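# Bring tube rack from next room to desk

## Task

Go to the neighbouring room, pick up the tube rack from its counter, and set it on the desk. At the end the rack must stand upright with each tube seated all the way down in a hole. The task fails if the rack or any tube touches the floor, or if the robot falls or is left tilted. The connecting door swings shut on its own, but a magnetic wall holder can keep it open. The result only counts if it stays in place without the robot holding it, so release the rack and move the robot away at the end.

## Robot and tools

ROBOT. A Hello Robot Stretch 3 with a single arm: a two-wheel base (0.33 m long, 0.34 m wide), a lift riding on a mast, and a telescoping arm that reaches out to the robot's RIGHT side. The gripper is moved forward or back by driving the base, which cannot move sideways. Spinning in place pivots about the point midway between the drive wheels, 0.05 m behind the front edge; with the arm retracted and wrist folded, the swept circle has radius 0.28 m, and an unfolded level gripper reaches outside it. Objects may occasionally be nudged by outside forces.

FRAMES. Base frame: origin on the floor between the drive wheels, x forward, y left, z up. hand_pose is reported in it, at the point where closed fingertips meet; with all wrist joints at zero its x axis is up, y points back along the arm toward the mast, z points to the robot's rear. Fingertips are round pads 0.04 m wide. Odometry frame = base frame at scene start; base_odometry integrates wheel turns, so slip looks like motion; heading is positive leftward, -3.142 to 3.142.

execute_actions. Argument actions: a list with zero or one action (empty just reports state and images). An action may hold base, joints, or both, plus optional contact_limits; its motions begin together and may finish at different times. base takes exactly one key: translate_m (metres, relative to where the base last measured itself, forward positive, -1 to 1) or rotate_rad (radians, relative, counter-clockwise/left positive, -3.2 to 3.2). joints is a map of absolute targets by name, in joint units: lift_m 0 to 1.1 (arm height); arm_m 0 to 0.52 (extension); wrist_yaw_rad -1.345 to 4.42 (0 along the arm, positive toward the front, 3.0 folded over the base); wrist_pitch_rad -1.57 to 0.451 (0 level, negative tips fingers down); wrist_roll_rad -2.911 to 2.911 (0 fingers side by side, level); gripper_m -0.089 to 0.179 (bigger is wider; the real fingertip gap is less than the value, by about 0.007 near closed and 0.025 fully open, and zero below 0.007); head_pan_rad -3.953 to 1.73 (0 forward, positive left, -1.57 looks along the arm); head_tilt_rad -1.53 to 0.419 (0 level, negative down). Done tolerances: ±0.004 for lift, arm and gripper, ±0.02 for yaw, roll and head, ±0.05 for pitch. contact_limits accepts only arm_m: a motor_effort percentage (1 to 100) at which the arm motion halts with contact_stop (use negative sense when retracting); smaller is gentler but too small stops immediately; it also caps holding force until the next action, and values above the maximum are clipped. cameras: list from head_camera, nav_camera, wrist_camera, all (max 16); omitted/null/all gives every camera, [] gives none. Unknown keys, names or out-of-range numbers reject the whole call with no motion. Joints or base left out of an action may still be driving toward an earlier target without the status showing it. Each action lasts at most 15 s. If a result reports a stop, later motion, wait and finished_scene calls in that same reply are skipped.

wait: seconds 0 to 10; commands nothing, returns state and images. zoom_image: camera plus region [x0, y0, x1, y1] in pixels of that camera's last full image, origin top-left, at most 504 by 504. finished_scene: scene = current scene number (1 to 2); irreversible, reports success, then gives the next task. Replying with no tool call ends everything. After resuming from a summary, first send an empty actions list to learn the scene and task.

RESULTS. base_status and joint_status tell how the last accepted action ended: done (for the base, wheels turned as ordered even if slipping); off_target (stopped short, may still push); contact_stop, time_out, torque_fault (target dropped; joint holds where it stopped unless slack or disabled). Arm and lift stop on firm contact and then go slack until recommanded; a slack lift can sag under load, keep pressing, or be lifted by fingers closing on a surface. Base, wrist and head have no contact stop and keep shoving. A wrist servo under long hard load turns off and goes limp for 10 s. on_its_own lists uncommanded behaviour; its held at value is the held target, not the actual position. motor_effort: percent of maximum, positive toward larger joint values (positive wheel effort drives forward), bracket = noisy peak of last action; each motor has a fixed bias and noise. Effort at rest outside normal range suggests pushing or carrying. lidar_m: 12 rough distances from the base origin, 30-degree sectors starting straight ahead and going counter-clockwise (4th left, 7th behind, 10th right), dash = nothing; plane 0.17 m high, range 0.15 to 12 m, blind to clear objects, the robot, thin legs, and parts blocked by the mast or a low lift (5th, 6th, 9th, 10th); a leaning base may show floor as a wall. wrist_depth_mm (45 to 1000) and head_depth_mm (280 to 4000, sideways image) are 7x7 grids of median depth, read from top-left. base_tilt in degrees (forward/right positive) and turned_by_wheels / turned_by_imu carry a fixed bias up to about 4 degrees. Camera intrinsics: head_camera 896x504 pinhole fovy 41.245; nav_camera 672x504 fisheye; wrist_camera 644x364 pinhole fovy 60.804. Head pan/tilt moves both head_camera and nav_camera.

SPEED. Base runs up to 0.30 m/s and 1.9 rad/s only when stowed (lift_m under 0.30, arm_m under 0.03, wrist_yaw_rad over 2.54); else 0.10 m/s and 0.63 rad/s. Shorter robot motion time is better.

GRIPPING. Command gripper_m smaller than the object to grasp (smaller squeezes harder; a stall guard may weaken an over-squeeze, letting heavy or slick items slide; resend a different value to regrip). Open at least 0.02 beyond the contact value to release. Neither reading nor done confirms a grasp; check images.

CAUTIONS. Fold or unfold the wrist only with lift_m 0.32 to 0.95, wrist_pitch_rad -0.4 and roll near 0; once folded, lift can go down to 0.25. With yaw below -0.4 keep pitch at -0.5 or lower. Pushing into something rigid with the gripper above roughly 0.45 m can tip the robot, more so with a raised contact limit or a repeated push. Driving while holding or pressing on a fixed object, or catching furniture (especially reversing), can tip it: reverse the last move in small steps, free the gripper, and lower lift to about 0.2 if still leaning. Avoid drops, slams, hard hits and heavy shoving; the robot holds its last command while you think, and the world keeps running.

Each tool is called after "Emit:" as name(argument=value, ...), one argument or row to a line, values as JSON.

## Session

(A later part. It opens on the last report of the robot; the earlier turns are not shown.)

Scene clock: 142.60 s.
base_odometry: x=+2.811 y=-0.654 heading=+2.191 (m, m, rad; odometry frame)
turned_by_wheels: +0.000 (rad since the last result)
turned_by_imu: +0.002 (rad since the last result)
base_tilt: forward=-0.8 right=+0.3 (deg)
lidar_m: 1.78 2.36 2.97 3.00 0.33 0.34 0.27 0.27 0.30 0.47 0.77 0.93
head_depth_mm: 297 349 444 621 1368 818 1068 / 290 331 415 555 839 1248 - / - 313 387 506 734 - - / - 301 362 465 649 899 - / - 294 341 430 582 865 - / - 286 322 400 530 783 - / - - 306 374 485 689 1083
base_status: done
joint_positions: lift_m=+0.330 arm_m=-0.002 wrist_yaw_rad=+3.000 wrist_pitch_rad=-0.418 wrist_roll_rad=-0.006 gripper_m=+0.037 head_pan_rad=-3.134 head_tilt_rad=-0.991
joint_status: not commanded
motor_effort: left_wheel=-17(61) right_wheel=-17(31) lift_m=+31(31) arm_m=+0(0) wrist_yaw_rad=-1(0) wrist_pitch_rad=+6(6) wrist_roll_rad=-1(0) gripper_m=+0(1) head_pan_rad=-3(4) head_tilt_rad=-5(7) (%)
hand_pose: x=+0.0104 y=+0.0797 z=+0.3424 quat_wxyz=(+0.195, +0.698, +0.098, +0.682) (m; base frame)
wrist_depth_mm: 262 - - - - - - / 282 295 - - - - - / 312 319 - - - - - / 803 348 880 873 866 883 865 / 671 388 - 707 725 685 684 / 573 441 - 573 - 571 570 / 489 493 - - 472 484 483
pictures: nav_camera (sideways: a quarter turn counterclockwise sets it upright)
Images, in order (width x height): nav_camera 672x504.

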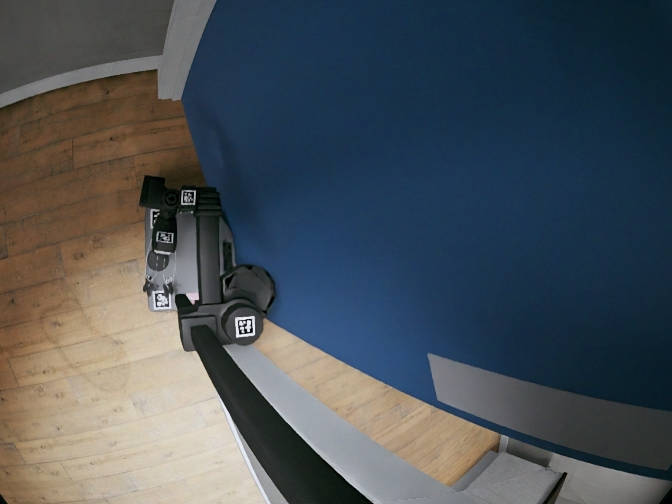

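Works. Continue.

Emit:
execute_actions(
  actions=[
    {"base":{"translate_m":-0.3}},
  ],
  cameras=["nav_camera"],
)

Emit:
execute_actions(
  actions=[
    {"base":{"rotate_rad":0.35}},
  ],
  cameras=[],
)

Emit:
execute_actions(
  actions=[
    {"base":{"translate_m":-0.3}},
  ],
  cameras=["nav_camera"],
)

Scene clock: 151.87 s.
base_odometry: x=+2.986 y=-0.898 heading=+2.191 (m, m, rad; odometry frame)
turned_by_wheels: +0.000 (rad since the last result)
turned_by_imu: -0.003 (rad since the last result)
base_tilt: forward=-0.8 right=+0.3 (deg)
lidar_m: 1.91 2.59 0.28 0.27 2.34 2.26 0.29 0.25 0.25 0.29 0.52 1.00
head_depth_mm: 2149 2096 1773 1538 1375 1231 1089 / 2094 2083 1773 1555 1367 1264 - / 1957 1983 1740 1547 1364 - - / 315 372 454 586 815 1134 - / 293 330 393 488 639 869 - / - 298 349 419 526 703 - / - 287 312 367 446 568 781
base_status: done
joint_positions: lift_m=+0.330 arm_m=-0.002 wrist_yaw_rad=+3.000 wrist_pitch_rad=-0.418 wrist_roll_rad=-0.006 gripper_m=+0.037 head_pan_rad=-3.134 head_tilt_rad=-0.991
joint_status: not commanded
motor_effort: left_wheel=-14(30) right_wheel=-9(27) lift_m=+30(31) arm_m=+0(0) wrist_yaw_rad=+0(0) wrist_pitch_rad=+6(6) wrist_roll_rad=-1(0) gripper_m=-1(1) head_pan_rad=-4(4) head_tilt_rad=-6(6) (%)
hand_pose: x=+0.0104 y=+0.0797 z=+0.3424 quat_wxyz=(+0.195, +0.698, +0.098, +0.682) (m; base frame)
wrist_depth_mm: - - - 308 291 - - / - - - 336 319 - - / - - - 371 352 - - / 878 897 883 410 400 869 864 / 697 703 - 436 640 689 685 / 571 583 - 495 - 566 571 / 493 504 - - 472 480 484
pictures: nav_camera (sideways: a quarter turn counterclockwise sets it upright)
Images, in order (width x height): nav_camera 672x504.

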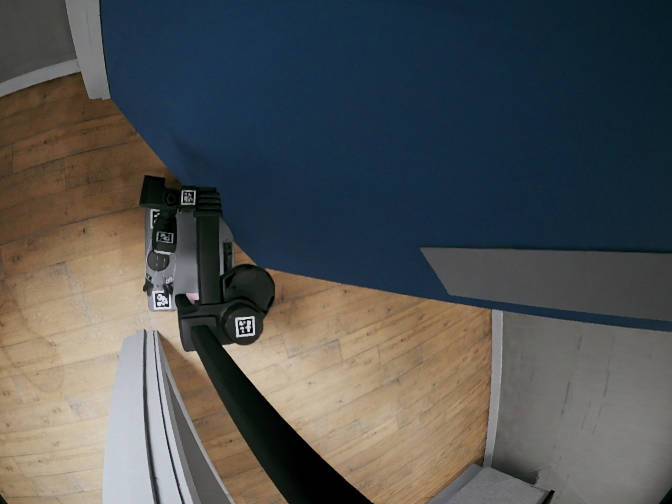

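Scene clock: 153.40 s.
base_odometry: x=+2.986 y=-0.898 heading=+2.540 (m, m, rad; odometry frame)
turned_by_wheels: +0.350 (rad since the last result)
turned_by_imu: +0.341 (rad since the last result)
base_tilt: forward=-0.8 right=+0.2 (deg)
lidar_m: 2.73 0.32 0.27 0.88 2.52 0.36 0.27 0.27 0.28 0.41 0.91 1.41
head_depth_mm: 309 378 1672 1547 1366 1224 1084 / 298 351 444 604 1348 1263 - / 288 328 407 535 783 - - / - 307 374 481 670 937 - / - 295 348 436 588 867 - / - 288 323 400 523 756 - / - - 303 369 471 652 1062
base_status: done
joint_positions: lift_m=+0.330 arm_m=-0.002 wrist_yaw_rad=+3.000 wrist_pitch_rad=-0.418 wrist_roll_rad=-0.006 gripper_m=+0.037 head_pan_rad=-3.134 head_tilt_rad=-0.991
joint_status: not commanded
on_its_own: left_wheel is at rest, and its effort (-27) is outside its rest range (-18 to +18)
motor_effort: left_wheel=-27(35) right_wheel=+0(9) lift_m=+31(31) arm_m=+0(0) wrist_yaw_rad=+0(1) wrist_pitch_rad=+6(6) wrist_roll_rad=+0(1) gripper_m=+1(1) head_pan_rad=-3(4) head_tilt_rad=-6(5) (%)
hand_pose: x=+0.0104 y=+0.0797 z=+0.3424 quat_wxyz=(+0.195, +0.698, +0.098, +0.682) (m; base frame)
wrist_depth_mm: - - - - 426 252 257 / - - - - 413 272 - / - - - - 350 296 - / 895 895 878 881 357 331 883 / 689 693 - 713 387 382 691 / 577 575 - 566 - 531 575 / 490 502 - - 470 486 483
pictures: none
No camera images: the call's "cameras" was empty. Leave "cameras" out to get every camera's image.

Scene clock: 157.40 s.
base_odometry: x=+3.233 y=-1.067 heading=+2.540 (m, m, rad; odometry frame)
turned_by_wheels: +0.000 (rad since the last result)
turned_by_imu: -0.002 (rad since the last result)
base_tilt: forward=-0.8 right=+0.3 (deg)
lidar_m: 3.03 0.48 0.65 2.38 2.16 1.76 0.29 0.25 0.25 0.28 0.48 1.33
head_depth_mm: 1609 1887 1784 1543 1359 1227 1082 / 1632 1920 1775 1551 1370 1259 - / 1644 1939 1772 1545 1372 - - / 1663 1952 1783 1526 1346 1188 - / 300 338 402 498 649 883 - / - 302 352 424 528 703 - / - 288 314 367 446 563 760
base_status: done
joint_positions: lift_m=+0.330 arm_m=-0.002 wrist_yaw_rad=+3.000 wrist_pitch_rad=-0.418 wrist_roll_rad=-0.006 gripper_m=+0.037 head_pan_rad=-3.134 head_tilt_rad=-0.991
joint_status: not commanded
motor_effort: left_wheel=-11(29) right_wheel=-5(19) lift_m=+31(31) arm_m=+1(1) wrist_yaw_rad=+0(0) wrist_pitch_rad=+6(6) wrist_roll_rad=+0(0) gripper_m=+0(0) head_pan_rad=-4(3) head_tilt_rad=-5(5) (%)
hand_pose: x=+0.0104 y=+0.0797 z=+0.3424 quat_wxyz=(+0.195, +0.698, +0.098, +0.682) (m; base frame)
wrist_depth_mm: - - - - - 770 486 / - - - - - 748 480 / - - - - - 760 484 / 884 879 899 874 881 723 483 / 704 700 - 717 721 661 458 / 575 573 - 574 - 569 482 / 488 507 - - 472 482 482
pictures: nav_camera (sideways: a quarter turn counterclockwise sets it upright)
Images, in order (width x height): nav_camera 672x504.

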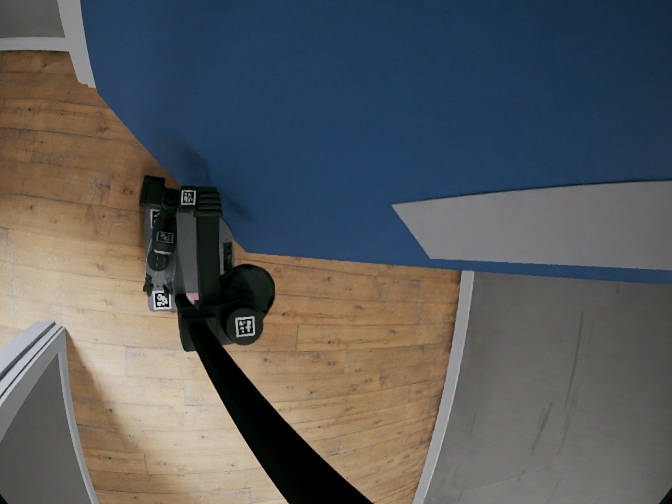

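Emit:
execute_actions(
  actions=[
    {"base":{"rotate_rad":0.75}},
  ],
  cameras=[],
)

Emit:
execute_actions(
  actions=[
    {"base":{"translate_m":-0.36}},
  ],
  cameras=["nav_camera"],
)

Scene clock: 171.73 s.
base_odometry: x=+3.233 y=-1.067 heading=-2.993 (m, m, rad; odometry frame)
turned_by_wheels: +0.750 (rad since the last result)
turned_by_imu: +0.735 (rad since the last result)
base_tilt: forward=-0.8 right=+0.3 (deg)
lidar_m: 0.48 0.96 2.39 1.91 1.74 0.30 0.28 0.28 0.36 0.76 1.94 0.51
head_depth_mm: - 302 363 478 1305 1231 1085 / - 298 357 464 664 1198 - / - 296 349 452 637 - - / - 294 341 438 613 851 - / - 290 334 427 591 901 - / - 288 327 416 570 904 - / - - 321 405 549 856 1117
base_status: done
joint_positions: lift_m=+0.330 arm_m=-0.002 wrist_yaw_rad=+3.000 wrist_pitch_rad=-0.418 wrist_roll_rad=-0.006 gripper_m=+0.037 head_pan_rad=-3.134 head_tilt_rad=-0.991
joint_status: not commanded
on_its_own: left_wheel is at rest, and its effort (-24) is outside its rest range (-18 to +18)
motor_effort: left_wheel=-24(29) right_wheel=-2(9) lift_m=+31(31) arm_m=+0(1) wrist_yaw_rad=-1(1) wrist_pitch_rad=+6(6) wrist_roll_rad=-1(1) gripper_m=+1(0) head_pan_rad=-4(3) head_tilt_rad=-6(5) (%)
hand_pose: x=+0.0104 y=+0.0797 z=+0.3424 quat_wxyz=(+0.195, +0.698, +0.098, +0.682) (m; base frame)
wrist_depth_mm: - - - - - - - / - - - - - - - / - - - - - - - / 884 902 875 879 880 872 866 / 707 696 - 706 717 687 684 / 561 571 - 576 - 565 564 / 368 504 - - 471 488 483
pictures: none
No camera images: the call's "cameras" was empty. Leave "cameras" out to get every camera's image.

Scene clock: 176.33 s.
base_odometry: x=+3.589 y=-1.014 heading=-2.993 (m, m, rad; odometry frame)
turned_by_wheels: +0.000 (rad since the last result)
turned_by_imu: -0.003 (rad since the last result)
base_tilt: forward=-0.8 right=+0.3 (deg)
lidar_m: 0.84 1.51 2.59 1.67 1.51 0.87 0.28 0.26 0.26 0.34 1.25 3.22
head_depth_mm: 848 1075 1458 1547 1372 1223 1083 / 712 930 1210 1506 1370 1260 - / 307 365 457 652 1330 - - / 291 332 405 522 727 1007 - / - 306 365 456 605 869 - / - 292 332 405 519 722 - / - - 306 364 453 601 883
base_status: done
joint_positions: lift_m=+0.330 arm_m=-0.002 wrist_yaw_rad=+3.000 wrist_pitch_rad=-0.418 wrist_roll_rad=-0.006 gripper_m=+0.037 head_pan_rad=-3.134 head_tilt_rad=-0.991
joint_status: not commanded
motor_effort: left_wheel=-8(26) right_wheel=-4(18) lift_m=+31(31) arm_m=+0(0) wrist_yaw_rad=+1(0) wrist_pitch_rad=+6(6) wrist_roll_rad=+0(1) gripper_m=+0(0) head_pan_rad=-4(3) head_tilt_rad=-6(6) (%)
hand_pose: x=+0.0104 y=+0.0797 z=+0.3424 quat_wxyz=(+0.195, +0.698, +0.098, +0.682) (m; base frame)
wrist_depth_mm: - - - - - - - / - - - - - - - / - - - - - - - / 905 880 876 885 873 874 855 / 707 700 - 708 718 695 686 / 569 583 - 581 - 571 567 / 495 503 - - 472 484 482
pictures: nav_camera (sideways: a quarter turn counterclockwise sets it upright)
Images, in order (width x height): nav_camera 672x504.

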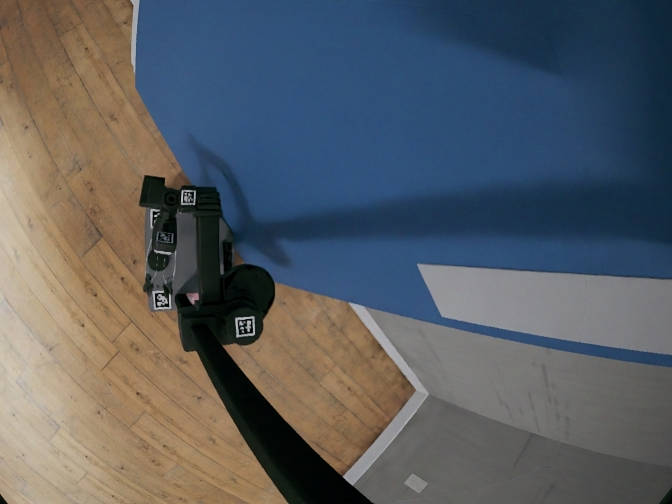

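Emit:
execute_actions(
  actions=[
    {"base":{"rotate_rad":0.6}},
  ],
  cameras=[],
)

Emit:
execute_actions(
  actions=[
    {"base":{"translate_m":-0.1}},
  ],
)

Scene clock: 185.30 s.
base_odometry: x=+3.589 y=-1.014 heading=-2.393 (m, m, rad; odometry frame)
turned_by_wheels: +0.600 (rad since the last result)
turned_by_imu: +0.591 (rad since the last result)
base_tilt: forward=-0.8 right=+0.4 (deg)
lidar_m: 1.78 2.37 1.62 1.51 0.80 0.29 0.28 0.28 0.38 1.49 0.88 0.84
head_depth_mm: - 298 352 456 651 1210 1085 / - 295 348 450 637 917 - / - 295 343 443 622 - - / - 293 339 436 609 850 - / - 290 335 429 597 909 - / - 288 332 424 585 947 - / - 288 328 418 574 915 1117
base_status: done
joint_positions: lift_m=+0.330 arm_m=-0.002 wrist_yaw_rad=+3.000 wrist_pitch_rad=-0.418 wrist_roll_rad=-0.006 gripper_m=+0.037 head_pan_rad=-3.134 head_tilt_rad=-0.991
joint_status: not commanded
motor_effort: left_wheel=-15(25) right_wheel=-2(6) lift_m=+31(31) arm_m=+1(1) wrist_yaw_rad=+0(2) wrist_pitch_rad=+6(6) wrist_roll_rad=+0(0) gripper_m=+0(1) head_pan_rad=-3(3) head_tilt_rad=-5(4) (%)
hand_pose: x=+0.0104 y=+0.0797 z=+0.3424 quat_wxyz=(+0.195, +0.698, +0.098, +0.682) (m; base frame)
wrist_depth_mm: 793 - - - - - - / 770 - - - - - - / 757 - - - - - - / 721 863 889 869 880 875 863 / 361 690 - 703 717 680 691 / 353 573 - 570 - 568 569 / 348 490 - - 475 481 483
pictures: none
No camera images: the call's "cameras" was empty. Leave "cameras" out to get every camera's image.

Scene clock: 187.33 s.
base_odometry: x=+3.662 y=-0.946 heading=-2.394 (m, m, rad; odometry frame)
turned_by_wheels: -0.001 (rad since the last result)
turned_by_imu: +0.024 (rad since the last result)
base_tilt: forward=-0.8 right=+0.3 (deg)
lidar_m: 1.95 2.29 1.59 1.50 0.67 0.30 0.28 0.28 0.35 1.37 0.98 0.90
head_depth_mm: - 305 374 491 720 1226 1086 / - 301 363 474 683 1014 - / - 297 353 458 648 - - / - 295 344 443 619 858 - / - 291 335 428 591 895 - / - 288 327 414 566 895 - / - - 319 402 543 837 1114
base_status: translate_m off_target (by the wheels' count: -0.0997 of -0.1000)
joint_positions: lift_m=+0.330 arm_m=-0.002 wrist_yaw_rad=+3.000 wrist_pitch_rad=-0.418 wrist_roll_rad=-0.006 gripper_m=+0.037 head_pan_rad=-3.136 head_tilt_rad=-0.994
joint_status: not commanded
on_its_own: left_wheel is at rest, and its effort (-77) is outside its rest range (-18 to +18); right_wheel is at rest, and its effort (-34) is outside its rest range (-18 to +18)
motor_effort: left_wheel=-77(82) right_wheel=-34(39) lift_m=+31(31) arm_m=+0(0) wrist_yaw_rad=+0(2) wrist_pitch_rad=+6(6) wrist_roll_rad=-1(1) gripper_m=+0(1) head_pan_rad=-2(4) head_tilt_rad=-4(6) (%)
hand_pose: x=+0.0104 y=+0.0796 z=+0.3423 quat_wxyz=(+0.195, +0.698, +0.098, +0.682) (m; base frame)
wrist_depth_mm: 642 - - - - - - / 638 867 - - - - - / 615 866 - - - - - / 603 810 893 881 871 867 861 / 579 703 - 710 721 690 687 / 385 573 - 572 - 564 567 / 373 503 - - 472 483 480
pictures: head_camera (sideways: a quarter turn clockwise sets it upright), nav_camera (sideways: a quarter turn counterclockwise sets it upright), wrist_camera
Images, in order (width x height): head_camera 896x504, nav_camera 672x504, wrist_camera 644x364.

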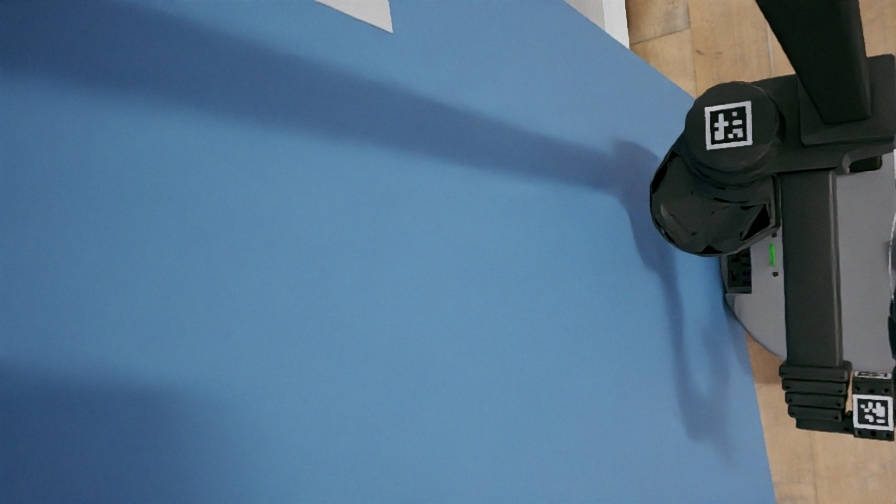

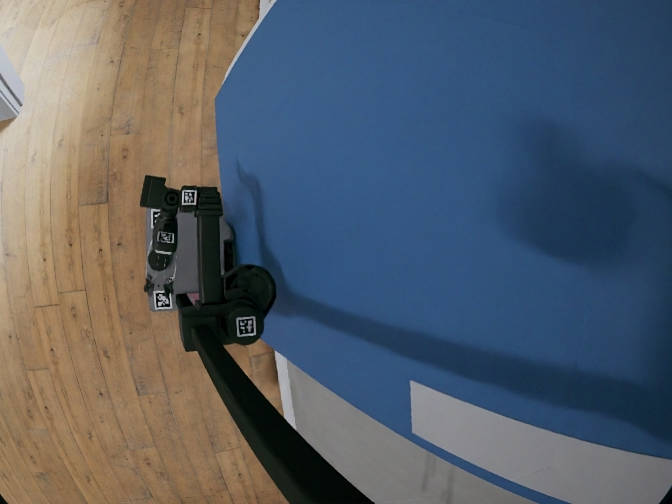

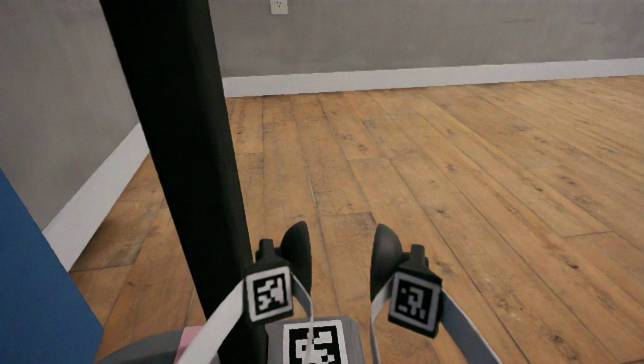

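Emit:
execute_actions(
  actions=[
    {"base":{"translate_m":0.15},"joints":{"head_pan_rad":0.35,"head_tilt_rad":-0.3,"lift_m":0.27}},
  ],
)

Emit:
execute_actions(
  actions=[
    {"base":{"translate_m":0.9},"joints":{"head_pan_rad":0.6}},
  ],
)

Scene clock: 197.47 s.
base_odometry: x=+3.552 y=-1.048 heading=-2.394 (m, m, rad; odometry frame)
turned_by_wheels: +0.000 (rad since the last result)
turned_by_imu: +0.001 (rad since the last result)
base_tilt: forward=-0.8 right=+0.3 (deg)
lidar_m: 1.92 2.30 1.60 1.51 0.89 0.46 0.42 0.43 0.53 1.84 0.79 0.81
head_depth_mm: 2703 2851 2905 2534 2635 1987 1547 / 2803 2915 2992 2594 2695 2002 1555 / 2850 3000 3054 2685 2777 1980 1557 / 2887 3080 3141 2759 2791 1995 1564 / 2990 3149 3222 2840 2792 2018 1573 / 3045 3157 3165 3086 2811 2021 1574 / 2601 2654 2690 2779 2644 2018 1571
base_status: done
joint_positions: lift_m=+0.271 arm_m=-0.002 wrist_yaw_rad=+3.000 wrist_pitch_rad=-0.418 wrist_roll_rad=-0.006 gripper_m=+0.037 head_pan_rad=+0.343 head_tilt_rad=-0.309
joint_status: all done
motor_effort: left_wheel=+0(69) right_wheel=+0(33) lift_m=+12(28) arm_m=+0(0) wrist_yaw_rad=+1(1) wrist_pitch_rad=+6(6) wrist_roll_rad=-1(1) gripper_m=-1(0) head_pan_rad=+4(50) head_tilt_rad=+6(48) (%)
hand_pose: x=+0.0104 y=+0.0796 z=+0.2833 quat_wxyz=(+0.195, +0.698, +0.098, +0.682) (m; base frame)
wrist_depth_mm: 866 - - - - - - / 855 - - - - - - / 826 - - - - - - / 736 775 759 762 756 757 752 / 606 606 - 618 625 599 597 / 502 514 - 519 - 490 496 / 439 - - - 411 422 421
pictures: head_camera (sideways: a quarter turn clockwise sets it upright), nav_camera (sideways: a quarter turn counterclockwise sets it upright), wrist_camera
Images, in order (width x height): head_camera 896x504, nav_camera 672x504, wrist_camera 644x364.

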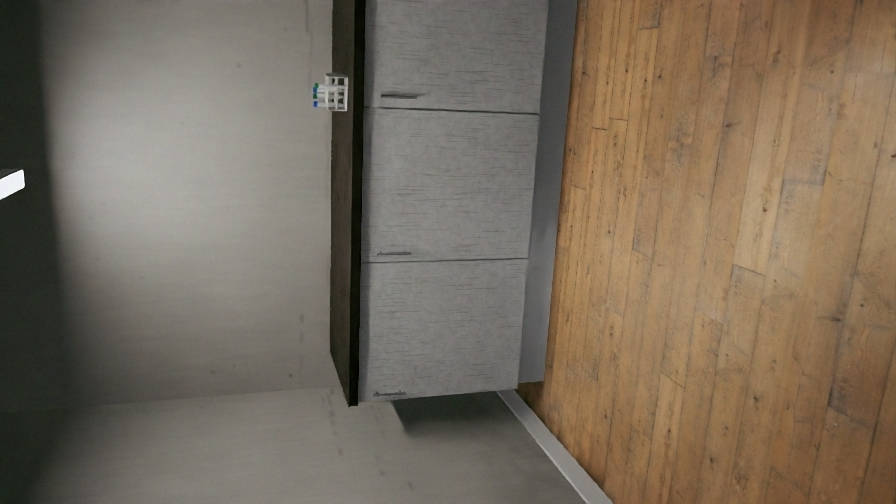

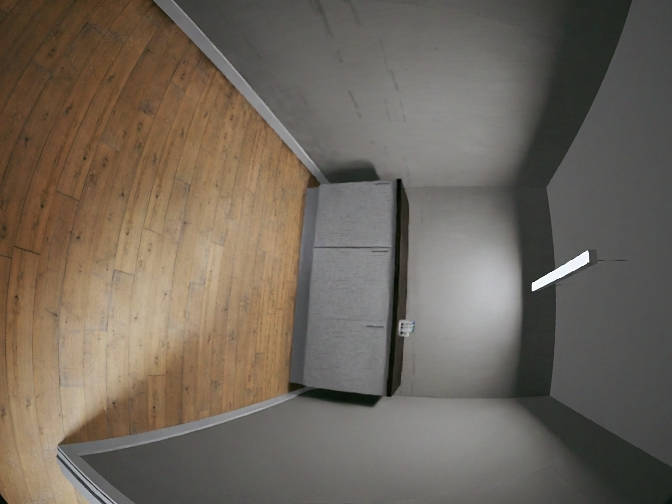

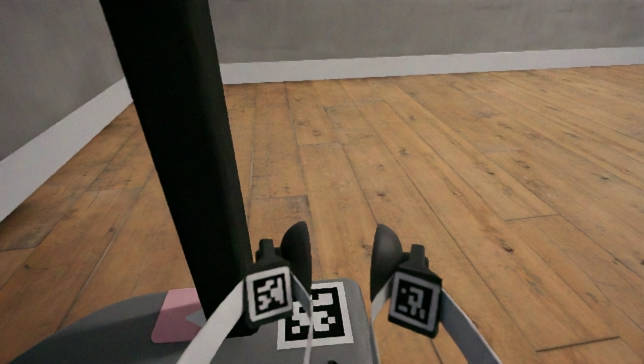

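Scene clock: 202.23 s.
base_odometry: x=+2.892 y=-1.660 heading=-2.394 (m, m, rad; odometry frame)
turned_by_wheels: +0.000 (rad since the last result)
turned_by_imu: +0.006 (rad since the last result)
base_tilt: forward=-0.8 right=+0.3 (deg)
lidar_m: 1.68 1.72 1.65 1.57 1.61 1.56 1.31 1.33 0.59 0.56 0.57 0.75
head_depth_mm: 1970 2067 2151 1685 1747 1829 1556 / 2074 2161 2252 1758 1860 1911 1551 / 2178 2286 2407 1857 1961 1985 1557 / 2308 2440 2525 1965 2100 1987 1572 / 2393 2487 2613 2086 2261 2007 1571 / 2144 2214 2292 2345 2457 2015 1568 / 1898 1933 2002 2092 2154 2013 1579
base_status: done
joint_positions: lift_m=+0.271 arm_m=-0.002 wrist_yaw_rad=+3.000 wrist_pitch_rad=-0.418 wrist_roll_rad=-0.006 gripper_m=+0.037 head_pan_rad=+0.593 head_tilt_rad=-0.309
joint_status: all done
motor_effort: left_wheel=-1(12) right_wheel=+0(7) lift_m=+12(12) arm_m=+0(0) wrist_yaw_rad=+0(1) wrist_pitch_rad=+6(6) wrist_roll_rad=-1(0) gripper_m=+0(1) head_pan_rad=+4(28) head_tilt_rad=+5(5) (%)
hand_pose: x=+0.0104 y=+0.0796 z=+0.2833 quat_wxyz=(+0.195, +0.698, +0.098, +0.682) (m; base frame)
wrist_depth_mm: - - - - - - - / - - - - - - - / - - - - - - - / 774 769 768 771 769 743 755 / 614 600 - 616 630 594 597 / 503 518 - 513 - 490 490 / 440 - - - 410 422 417
pictures: head_camera (sideways: a quarter turn clockwise sets it upright), nav_camera (sideways: a quarter turn counterclockwise sets it upright), wrist_camera
Images, in order (width x height): head_camera 896x504, nav_camera 672x504, wrist_camera 644x364.

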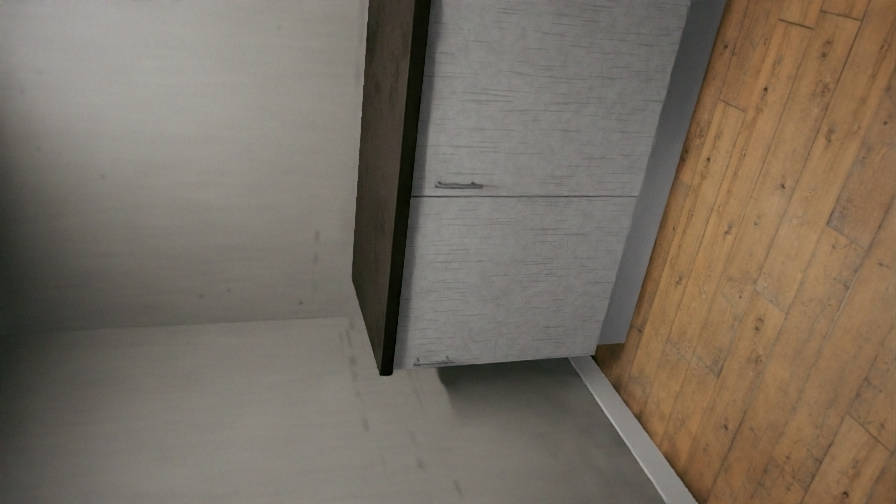

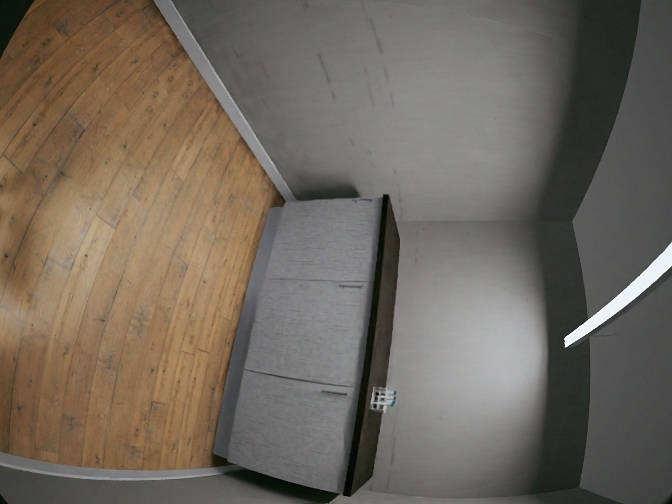

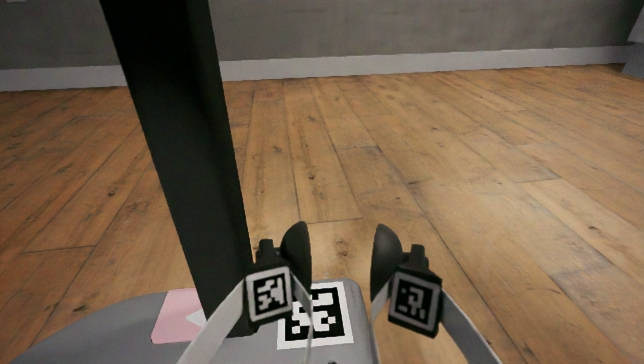

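Emit:
execute_actions(
  actions=[
    {"base":{"rotate_rad":0.2}},
  ],
  cameras=[],
)

Emit:
execute_actions(
  actions=[
    {"base":{"translate_m":1.0}},
  ],
  cameras=[],
)

Emit:
execute_actions(
  actions=[
    {"base":{"rotate_rad":1.45},"joints":{"lift_m":0.9,"head_pan_rad":-1.57,"head_tilt_rad":-0.45}},
  ],
  cameras=[],
)

Emit:
execute_actions(
  actions=[
    {"joints":{"wrist_yaw_rad":0,"lift_m":0.95}},
  ],
)

Scene clock: 210.57 s.
base_odometry: x=+2.892 y=-1.660 heading=-2.194 (m, m, rad; odometry frame)
turned_by_wheels: +0.200 (rad since the last result)
turned_by_imu: +0.198 (rad since the last result)
base_tilt: forward=-0.8 right=+0.4 (deg)
lidar_m: 1.68 1.83 1.58 1.57 1.71 1.34 1.31 1.39 0.57 0.56 0.61 0.94
head_depth_mm: 2114 2201 2312 1766 1858 1908 1545 / 2259 2372 2436 1898 2012 1986 1552 / 2375 2507 2601 2083 2197 1987 1556 / 2152 2246 2353 2424 2513 2012 1559 / 1927 2013 2098 2182 2303 2025 1566 / 1749 1816 1888 1979 2059 2007 1572 / 1584 1649 1711 1775 1860 1872 1582
base_status: done
joint_positions: lift_m=+0.271 arm_m=-0.002 wrist_yaw_rad=+3.000 wrist_pitch_rad=-0.418 wrist_roll_rad=-0.006 gripper_m=+0.037 head_pan_rad=+0.593 head_tilt_rad=-0.309
joint_status: not commanded
motor_effort: left_wheel=-1(12) right_wheel=+2(8) lift_m=+12(12) arm_m=+0(0) wrist_yaw_rad=-1(0) wrist_pitch_rad=+6(6) wrist_roll_rad=-1(0) gripper_m=+0(0) head_pan_rad=+4(5) head_tilt_rad=+5(5) (%)
hand_pose: x=+0.0104 y=+0.0796 z=+0.2833 quat_wxyz=(+0.195, +0.698, +0.098, +0.682) (m; base frame)
wrist_depth_mm: - - - - - - - / - - - - - - - / - - - - - - - / 778 774 764 762 765 750 747 / 611 608 - 613 615 600 597 / 498 520 - 512 - 497 491 / 440 - - - 410 419 419
pictures: none
No camera images: the call's "cameras" was empty. Leave "cameras" out to get every camera's image.

Scene clock: 215.60 s.
base_odometry: x=+2.308 y=-2.472 heading=-2.194 (m, m, rad; odometry frame)
turned_by_wheels: +0.000 (rad since the last result)
turned_by_imu: +0.006 (rad since the last result)
base_tilt: forward=-0.8 right=+0.3 (deg)
lidar_m: 0.70 0.76 1.16 1.42 1.55 2.40 2.30 0.87 0.71 0.70 0.77 0.70
head_depth_mm: 1191 1242 1298 1314 828 775 820 / 1272 1331 1394 1335 832 845 900 / 1369 1442 1516 1350 889 932 996 / 1479 1565 1653 1364 963 1038 1113 / 1609 1699 1796 1382 1062 1160 1266 / 1587 1635 1704 1390 1210 1330 1481 / 1447 1495 1541 1545 1385 1677 1573
base_status: done
joint_positions: lift_m=+0.271 arm_m=-0.002 wrist_yaw_rad=+3.000 wrist_pitch_rad=-0.418 wrist_roll_rad=-0.006 gripper_m=+0.037 head_pan_rad=+0.593 head_tilt_rad=-0.309
joint_status: not commanded
motor_effort: left_wheel=-2(10) right_wheel=+1(7) lift_m=+12(12) arm_m=+0(0) wrist_yaw_rad=+0(0) wrist_pitch_rad=+6(6) wrist_roll_rad=-1(1) gripper_m=+0(0) head_pan_rad=+4(5) head_tilt_rad=+5(5) (%)
hand_pose: x=+0.0104 y=+0.0796 z=+0.2833 quat_wxyz=(+0.195, +0.698, +0.098, +0.682) (m; base frame)
wrist_depth_mm: - - - - - - 873 / - - - - - - 897 / - - - - - - 899 / 763 768 765 764 754 759 765 / 602 607 - 616 622 597 601 / 504 513 - 507 - 491 490 / 436 - - - 409 424 420
pictures: none
No camera images: the call's "cameras" was empty. Leave "cameras" out to get every camera's image.

Scene clock: 222.17 s.
base_odometry: x=+2.308 y=-2.472 heading=-0.744 (m, m, rad; odometry frame)
turned_by_wheels: +1.450 (rad since the last result)
turned_by_imu: +1.438 (rad since the last result)
base_tilt: forward=-0.8 right=+0.3 (deg)
lidar_m: 1.43 1.49 2.06 2.31 0.98 0.73 0.70 0.73 0.72 0.70 0.72 1.00
head_depth_mm: 1101 1186 1269 926 790 873 958 / 1101 1186 1270 928 788 874 979 / 1098 1184 1265 876 785 871 974 / 1101 1181 1266 874 786 871 975 / 1102 1181 1263 943 783 867 970 / 1098 1180 1265 947 781 869 971 / 1095 1182 1263 954 782 865 969
base_status: done
joint_positions: lift_m=+0.899 arm_m=-0.002 wrist_yaw_rad=+3.000 wrist_pitch_rad=-0.418 wrist_roll_rad=-0.006 gripper_m=+0.037 head_pan_rad=-1.563 head_tilt_rad=-0.445
joint_status: all done
motor_effort: left_wheel=-2(12) right_wheel=+1(8) lift_m=+38(41) arm_m=+0(0) wrist_yaw_rad=+0(0) wrist_pitch_rad=+6(6) wrist_roll_rad=-1(0) gripper_m=+0(0) head_pan_rad=-5(49) head_tilt_rad=-3(21) (%)
hand_pose: x=+0.0104 y=+0.0796 z=+0.9119 quat_wxyz=(+0.195, +0.698, +0.098, +0.682) (m; base frame)
wrist_depth_mm: 920 - - - - - - / 911 - - - - - - / 899 - - - - - - / 896 - - - - - - / 899 - - - - - - / 895 - - - - - - / 872 - - - - - -
pictures: none
No camera images: the call's "cameras" was empty. Leave "cameras" out to get every camera's image.

Scene clock: 224.67 s.
base_odometry: x=+2.308 y=-2.472 heading=-0.744 (m, m, rad; odometry frame)
turned_by_wheels: +0.000 (rad since the last result)
turned_by_imu: +0.000 (rad since the last result)
base_tilt: forward=-0.8 right=+0.3 (deg)
lidar_m: 1.42 1.49 2.07 2.31 0.98 0.73 0.70 0.73 0.72 0.70 0.72 1.00
head_depth_mm: 1102 1183 1267 924 788 848 - / 1105 1183 1265 927 786 865 - / 1100 1182 1265 877 785 841 - / 1100 1187 1268 873 783 845 961 / 1103 1185 1263 941 781 866 972 / 1100 1181 1272 949 785 868 971 / 1096 1176 1263 953 781 867 969
base_status: not commanded
joint_positions: lift_m=+0.949 arm_m=-0.002 wrist_yaw_rad=+0.002 wrist_pitch_rad=-0.418 wrist_roll_rad=-0.006 gripper_m=+0.037 head_pan_rad=-1.563 head_tilt_rad=-0.445
joint_status: all done
motor_effort: left_wheel=-2(2) right_wheel=+1(1) lift_m=+38(38) arm_m=+0(0) wrist_yaw_rad=-1(1) wrist_pitch_rad=+6(6) wrist_roll_rad=-1(1) gripper_m=+0(0) head_pan_rad=-4(4) head_tilt_rad=-4(4) (%)
hand_pose: x=-0.0211 y=-0.3669 z=+0.9620 quat_wxyz=(+0.694, +0.148, -0.689, -0.146) (m; base frame)
wrist_depth_mm: - - - 970 957 936 903 / 684 687 680 603 658 664 656 / 500 488 478 469 461 457 448 / 574 560 551 533 523 507 504 / 632 635 612 588 577 572 555 / 743 728 692 674 - 650 632 / 886 846 815 788 770 725 748
pictures: head_camera (sideways: a quarter turn clockwise sets it upright), nav_camera (sideways: a quarter turn counterclockwise sets it upright), wrist_camera
Images, in order (width x height): head_camera 896x504, nav_camera 672x504, wrist_camera 644x364.

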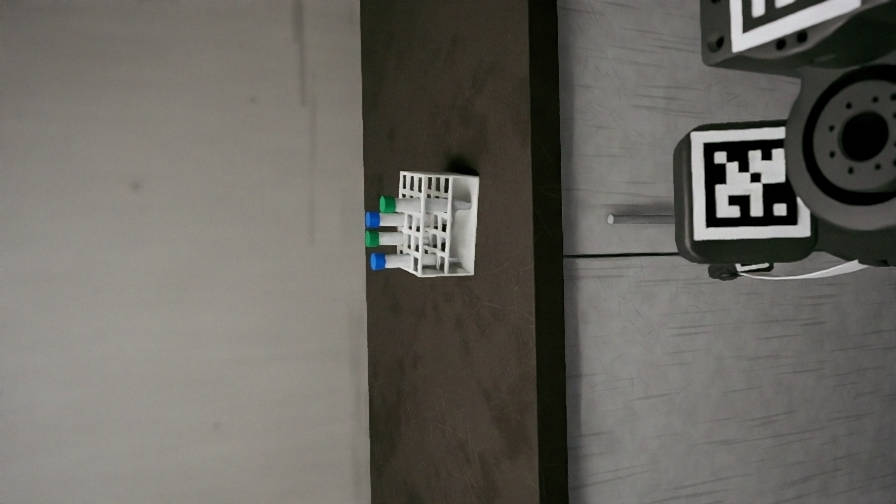

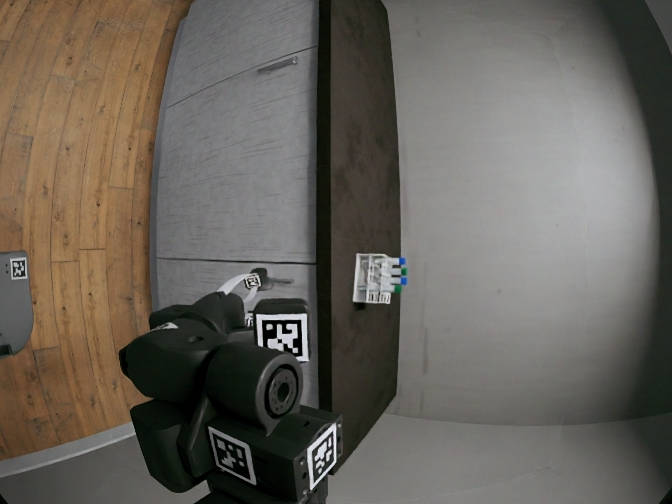

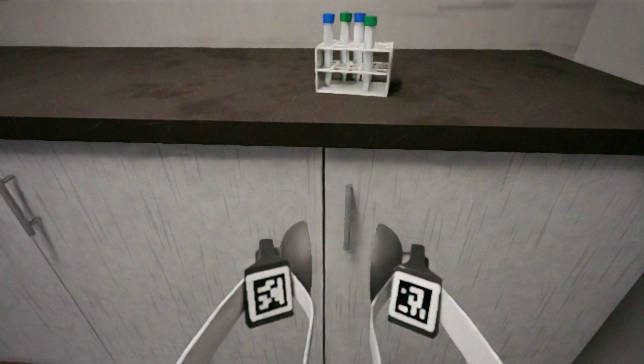

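Emit:
execute_actions(
  actions=[
    {"joints":{"wrist_pitch_rad":0,"gripper_m":0.179,"lift_m":0.87,"arm_m":0.25}},
  ],
)

Scene clock: 232.57 s.
base_odometry: x=+2.308 y=-2.472 heading=-0.744 (m, m, rad; odometry frame)
turned_by_wheels: +0.000 (rad since the last result)
turned_by_imu: +0.000 (rad since the last result)
base_tilt: forward=-0.8 right=+0.3 (deg)
lidar_m: 1.42 1.49 2.06 2.30 0.98 0.72 0.70 0.73 0.72 0.70 0.72 1.00
head_depth_mm: 1101 1189 1272 922 746 - 995 / 1102 1184 1264 931 - 904 980 / 1100 1181 1265 882 - 897 974 / 1100 1186 1264 877 796 885 975 / 1099 1183 1265 944 783 869 972 / 1101 1184 1264 949 783 866 974 / 1097 1181 1259 951 780 868 971
base_status: not commanded
joint_positions: lift_m=+0.871 arm_m=+0.250 wrist_yaw_rad=+0.001 wrist_pitch_rad=-0.023 wrist_roll_rad=-0.006 gripper_m=+0.179 head_pan_rad=-1.563 head_tilt_rad=-0.445
joint_status: all done
motor_effort: left_wheel=-2(2) right_wheel=+1(1) lift_m=+11(36) arm_m=+3(4) wrist_yaw_rad=-1(0) wrist_pitch_rad=+8(7) wrist_roll_rad=-1(1) gripper_m=+0(83) head_pan_rad=-4(5) head_tilt_rad=-4(3) (%)
hand_pose: x=-0.0213 y=-0.6503 z=+0.9794 quat_wxyz=(+0.709, +0.009, -0.705, -0.008) (m; base frame)
wrist_depth_mm: 813 806 789 772 756 750 739 / 853 835 806 791 780 767 757 / 871 857 836 818 807 782 768 / 712 726 757 383 671 800 785 / 377 403 389 359 356 409 416 / 259 - 262 265 267 270 294 / - 206 202 199 201 202 -
pictures: head_camera (sideways: a quarter turn clockwise sets it upright), nav_camera (sideways: a quarter turn counterclockwise sets it upright), wrist_camera
Images, in order (width x height): head_camera 896x504, nav_camera 672x504, wrist_camera 644x364.

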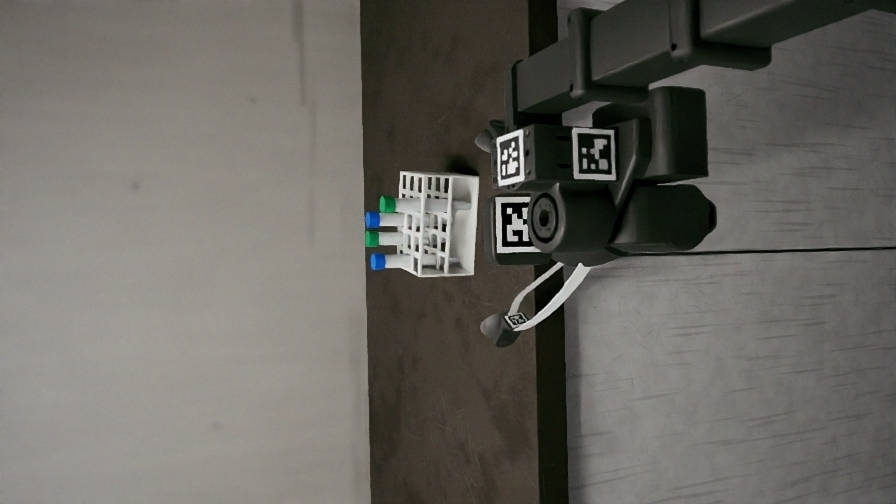

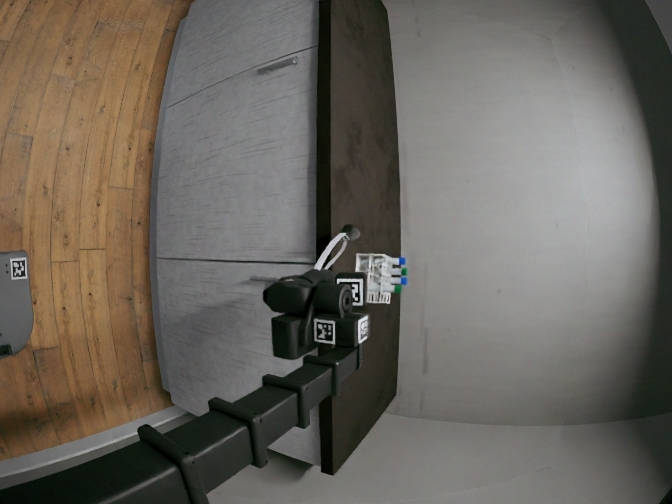

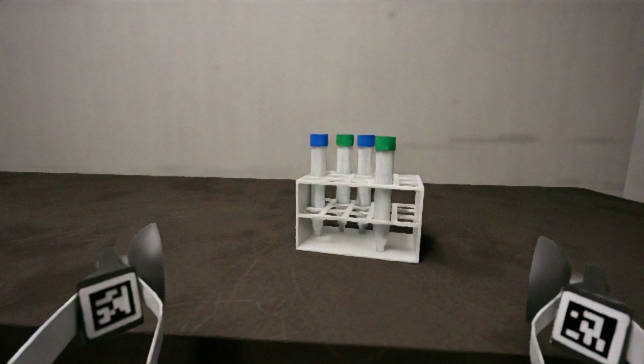

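Emit:
execute_actions(
  actions=[
    {"joints":{"wrist_yaw_rad":-0.08,"lift_m":0.84,"arm_m":0.38}},
  ],
)

Scene clock: 240.60 s.
base_odometry: x=+2.308 y=-2.472 heading=-0.744 (m, m, rad; odometry frame)
turned_by_wheels: +0.000 (rad since the last result)
turned_by_imu: +0.000 (rad since the last result)
base_tilt: forward=-0.8 right=+0.3 (deg)
lidar_m: 1.42 1.49 2.06 2.31 0.98 0.72 0.70 0.73 0.72 0.70 0.72 1.00
head_depth_mm: 1097 1186 1268 923 777 - 998 / 1103 1190 1265 984 - 885 973 / 1102 1187 1265 990 820 871 975 / 1102 1190 1261 877 796 867 975 / 1096 1180 1265 943 784 870 977 / 1097 1183 1266 945 781 867 968 / 1101 1181 1262 951 779 866 966
base_status: not commanded
joint_positions: lift_m=+0.841 arm_m=+0.380 wrist_yaw_rad=-0.079 wrist_pitch_rad=-0.023 wrist_roll_rad=-0.006 gripper_m=+0.179 head_pan_rad=-1.563 head_tilt_rad=-0.445
joint_status: all done
motor_effort: left_wheel=-2(2) right_wheel=+1(2) lift_m=+12(13) arm_m=+3(4) wrist_yaw_rad=+0(3) wrist_pitch_rad=+8(8) wrist_roll_rad=+0(0) gripper_m=+0(0) head_pan_rad=-4(4) head_tilt_rad=-3(4) (%)
hand_pose: x=-0.0417 y=-0.7795 z=+0.9494 quat_wxyz=(+0.709, -0.019, -0.704, -0.036) (m; base frame)
wrist_depth_mm: 636 640 639 647 651 657 647 / 661 655 661 655 662 675 662 / 682 678 678 241 688 692 689 / 541 557 231 242 221 634 688 / 291 308 248 246 205 314 318 / 204 - 200 197 194 206 225 / - 150 151 152 154 155 -
pictures: head_camera (sideways: a quarter turn clockwise sets it upright), nav_camera (sideways: a quarter turn counterclockwise sets it upright), wrist_camera
Images, in order (width x height): head_camera 896x504, nav_camera 672x504, wrist_camera 644x364.

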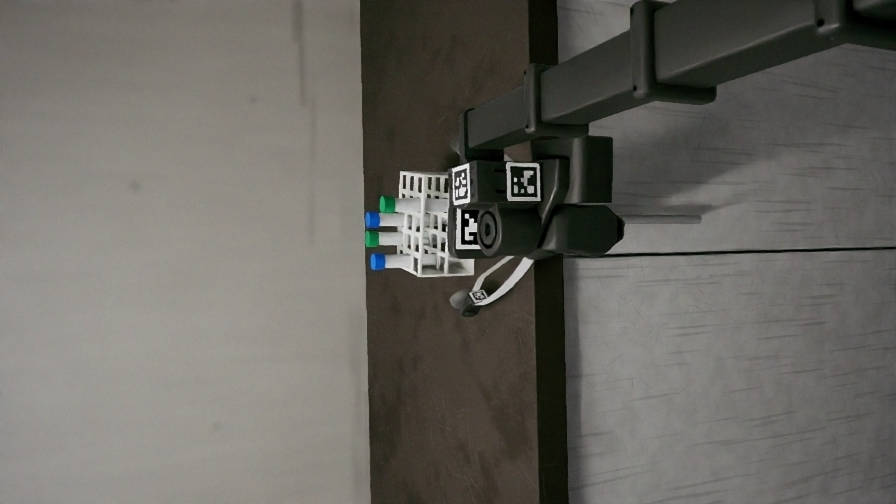

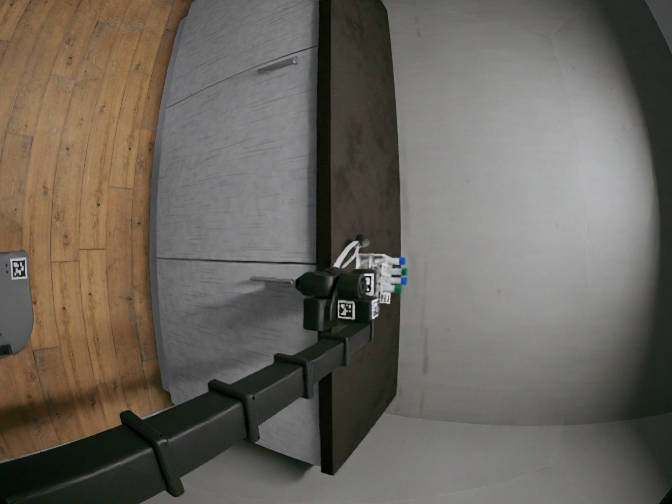

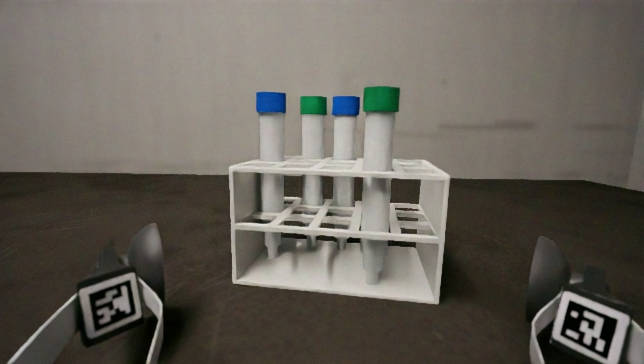

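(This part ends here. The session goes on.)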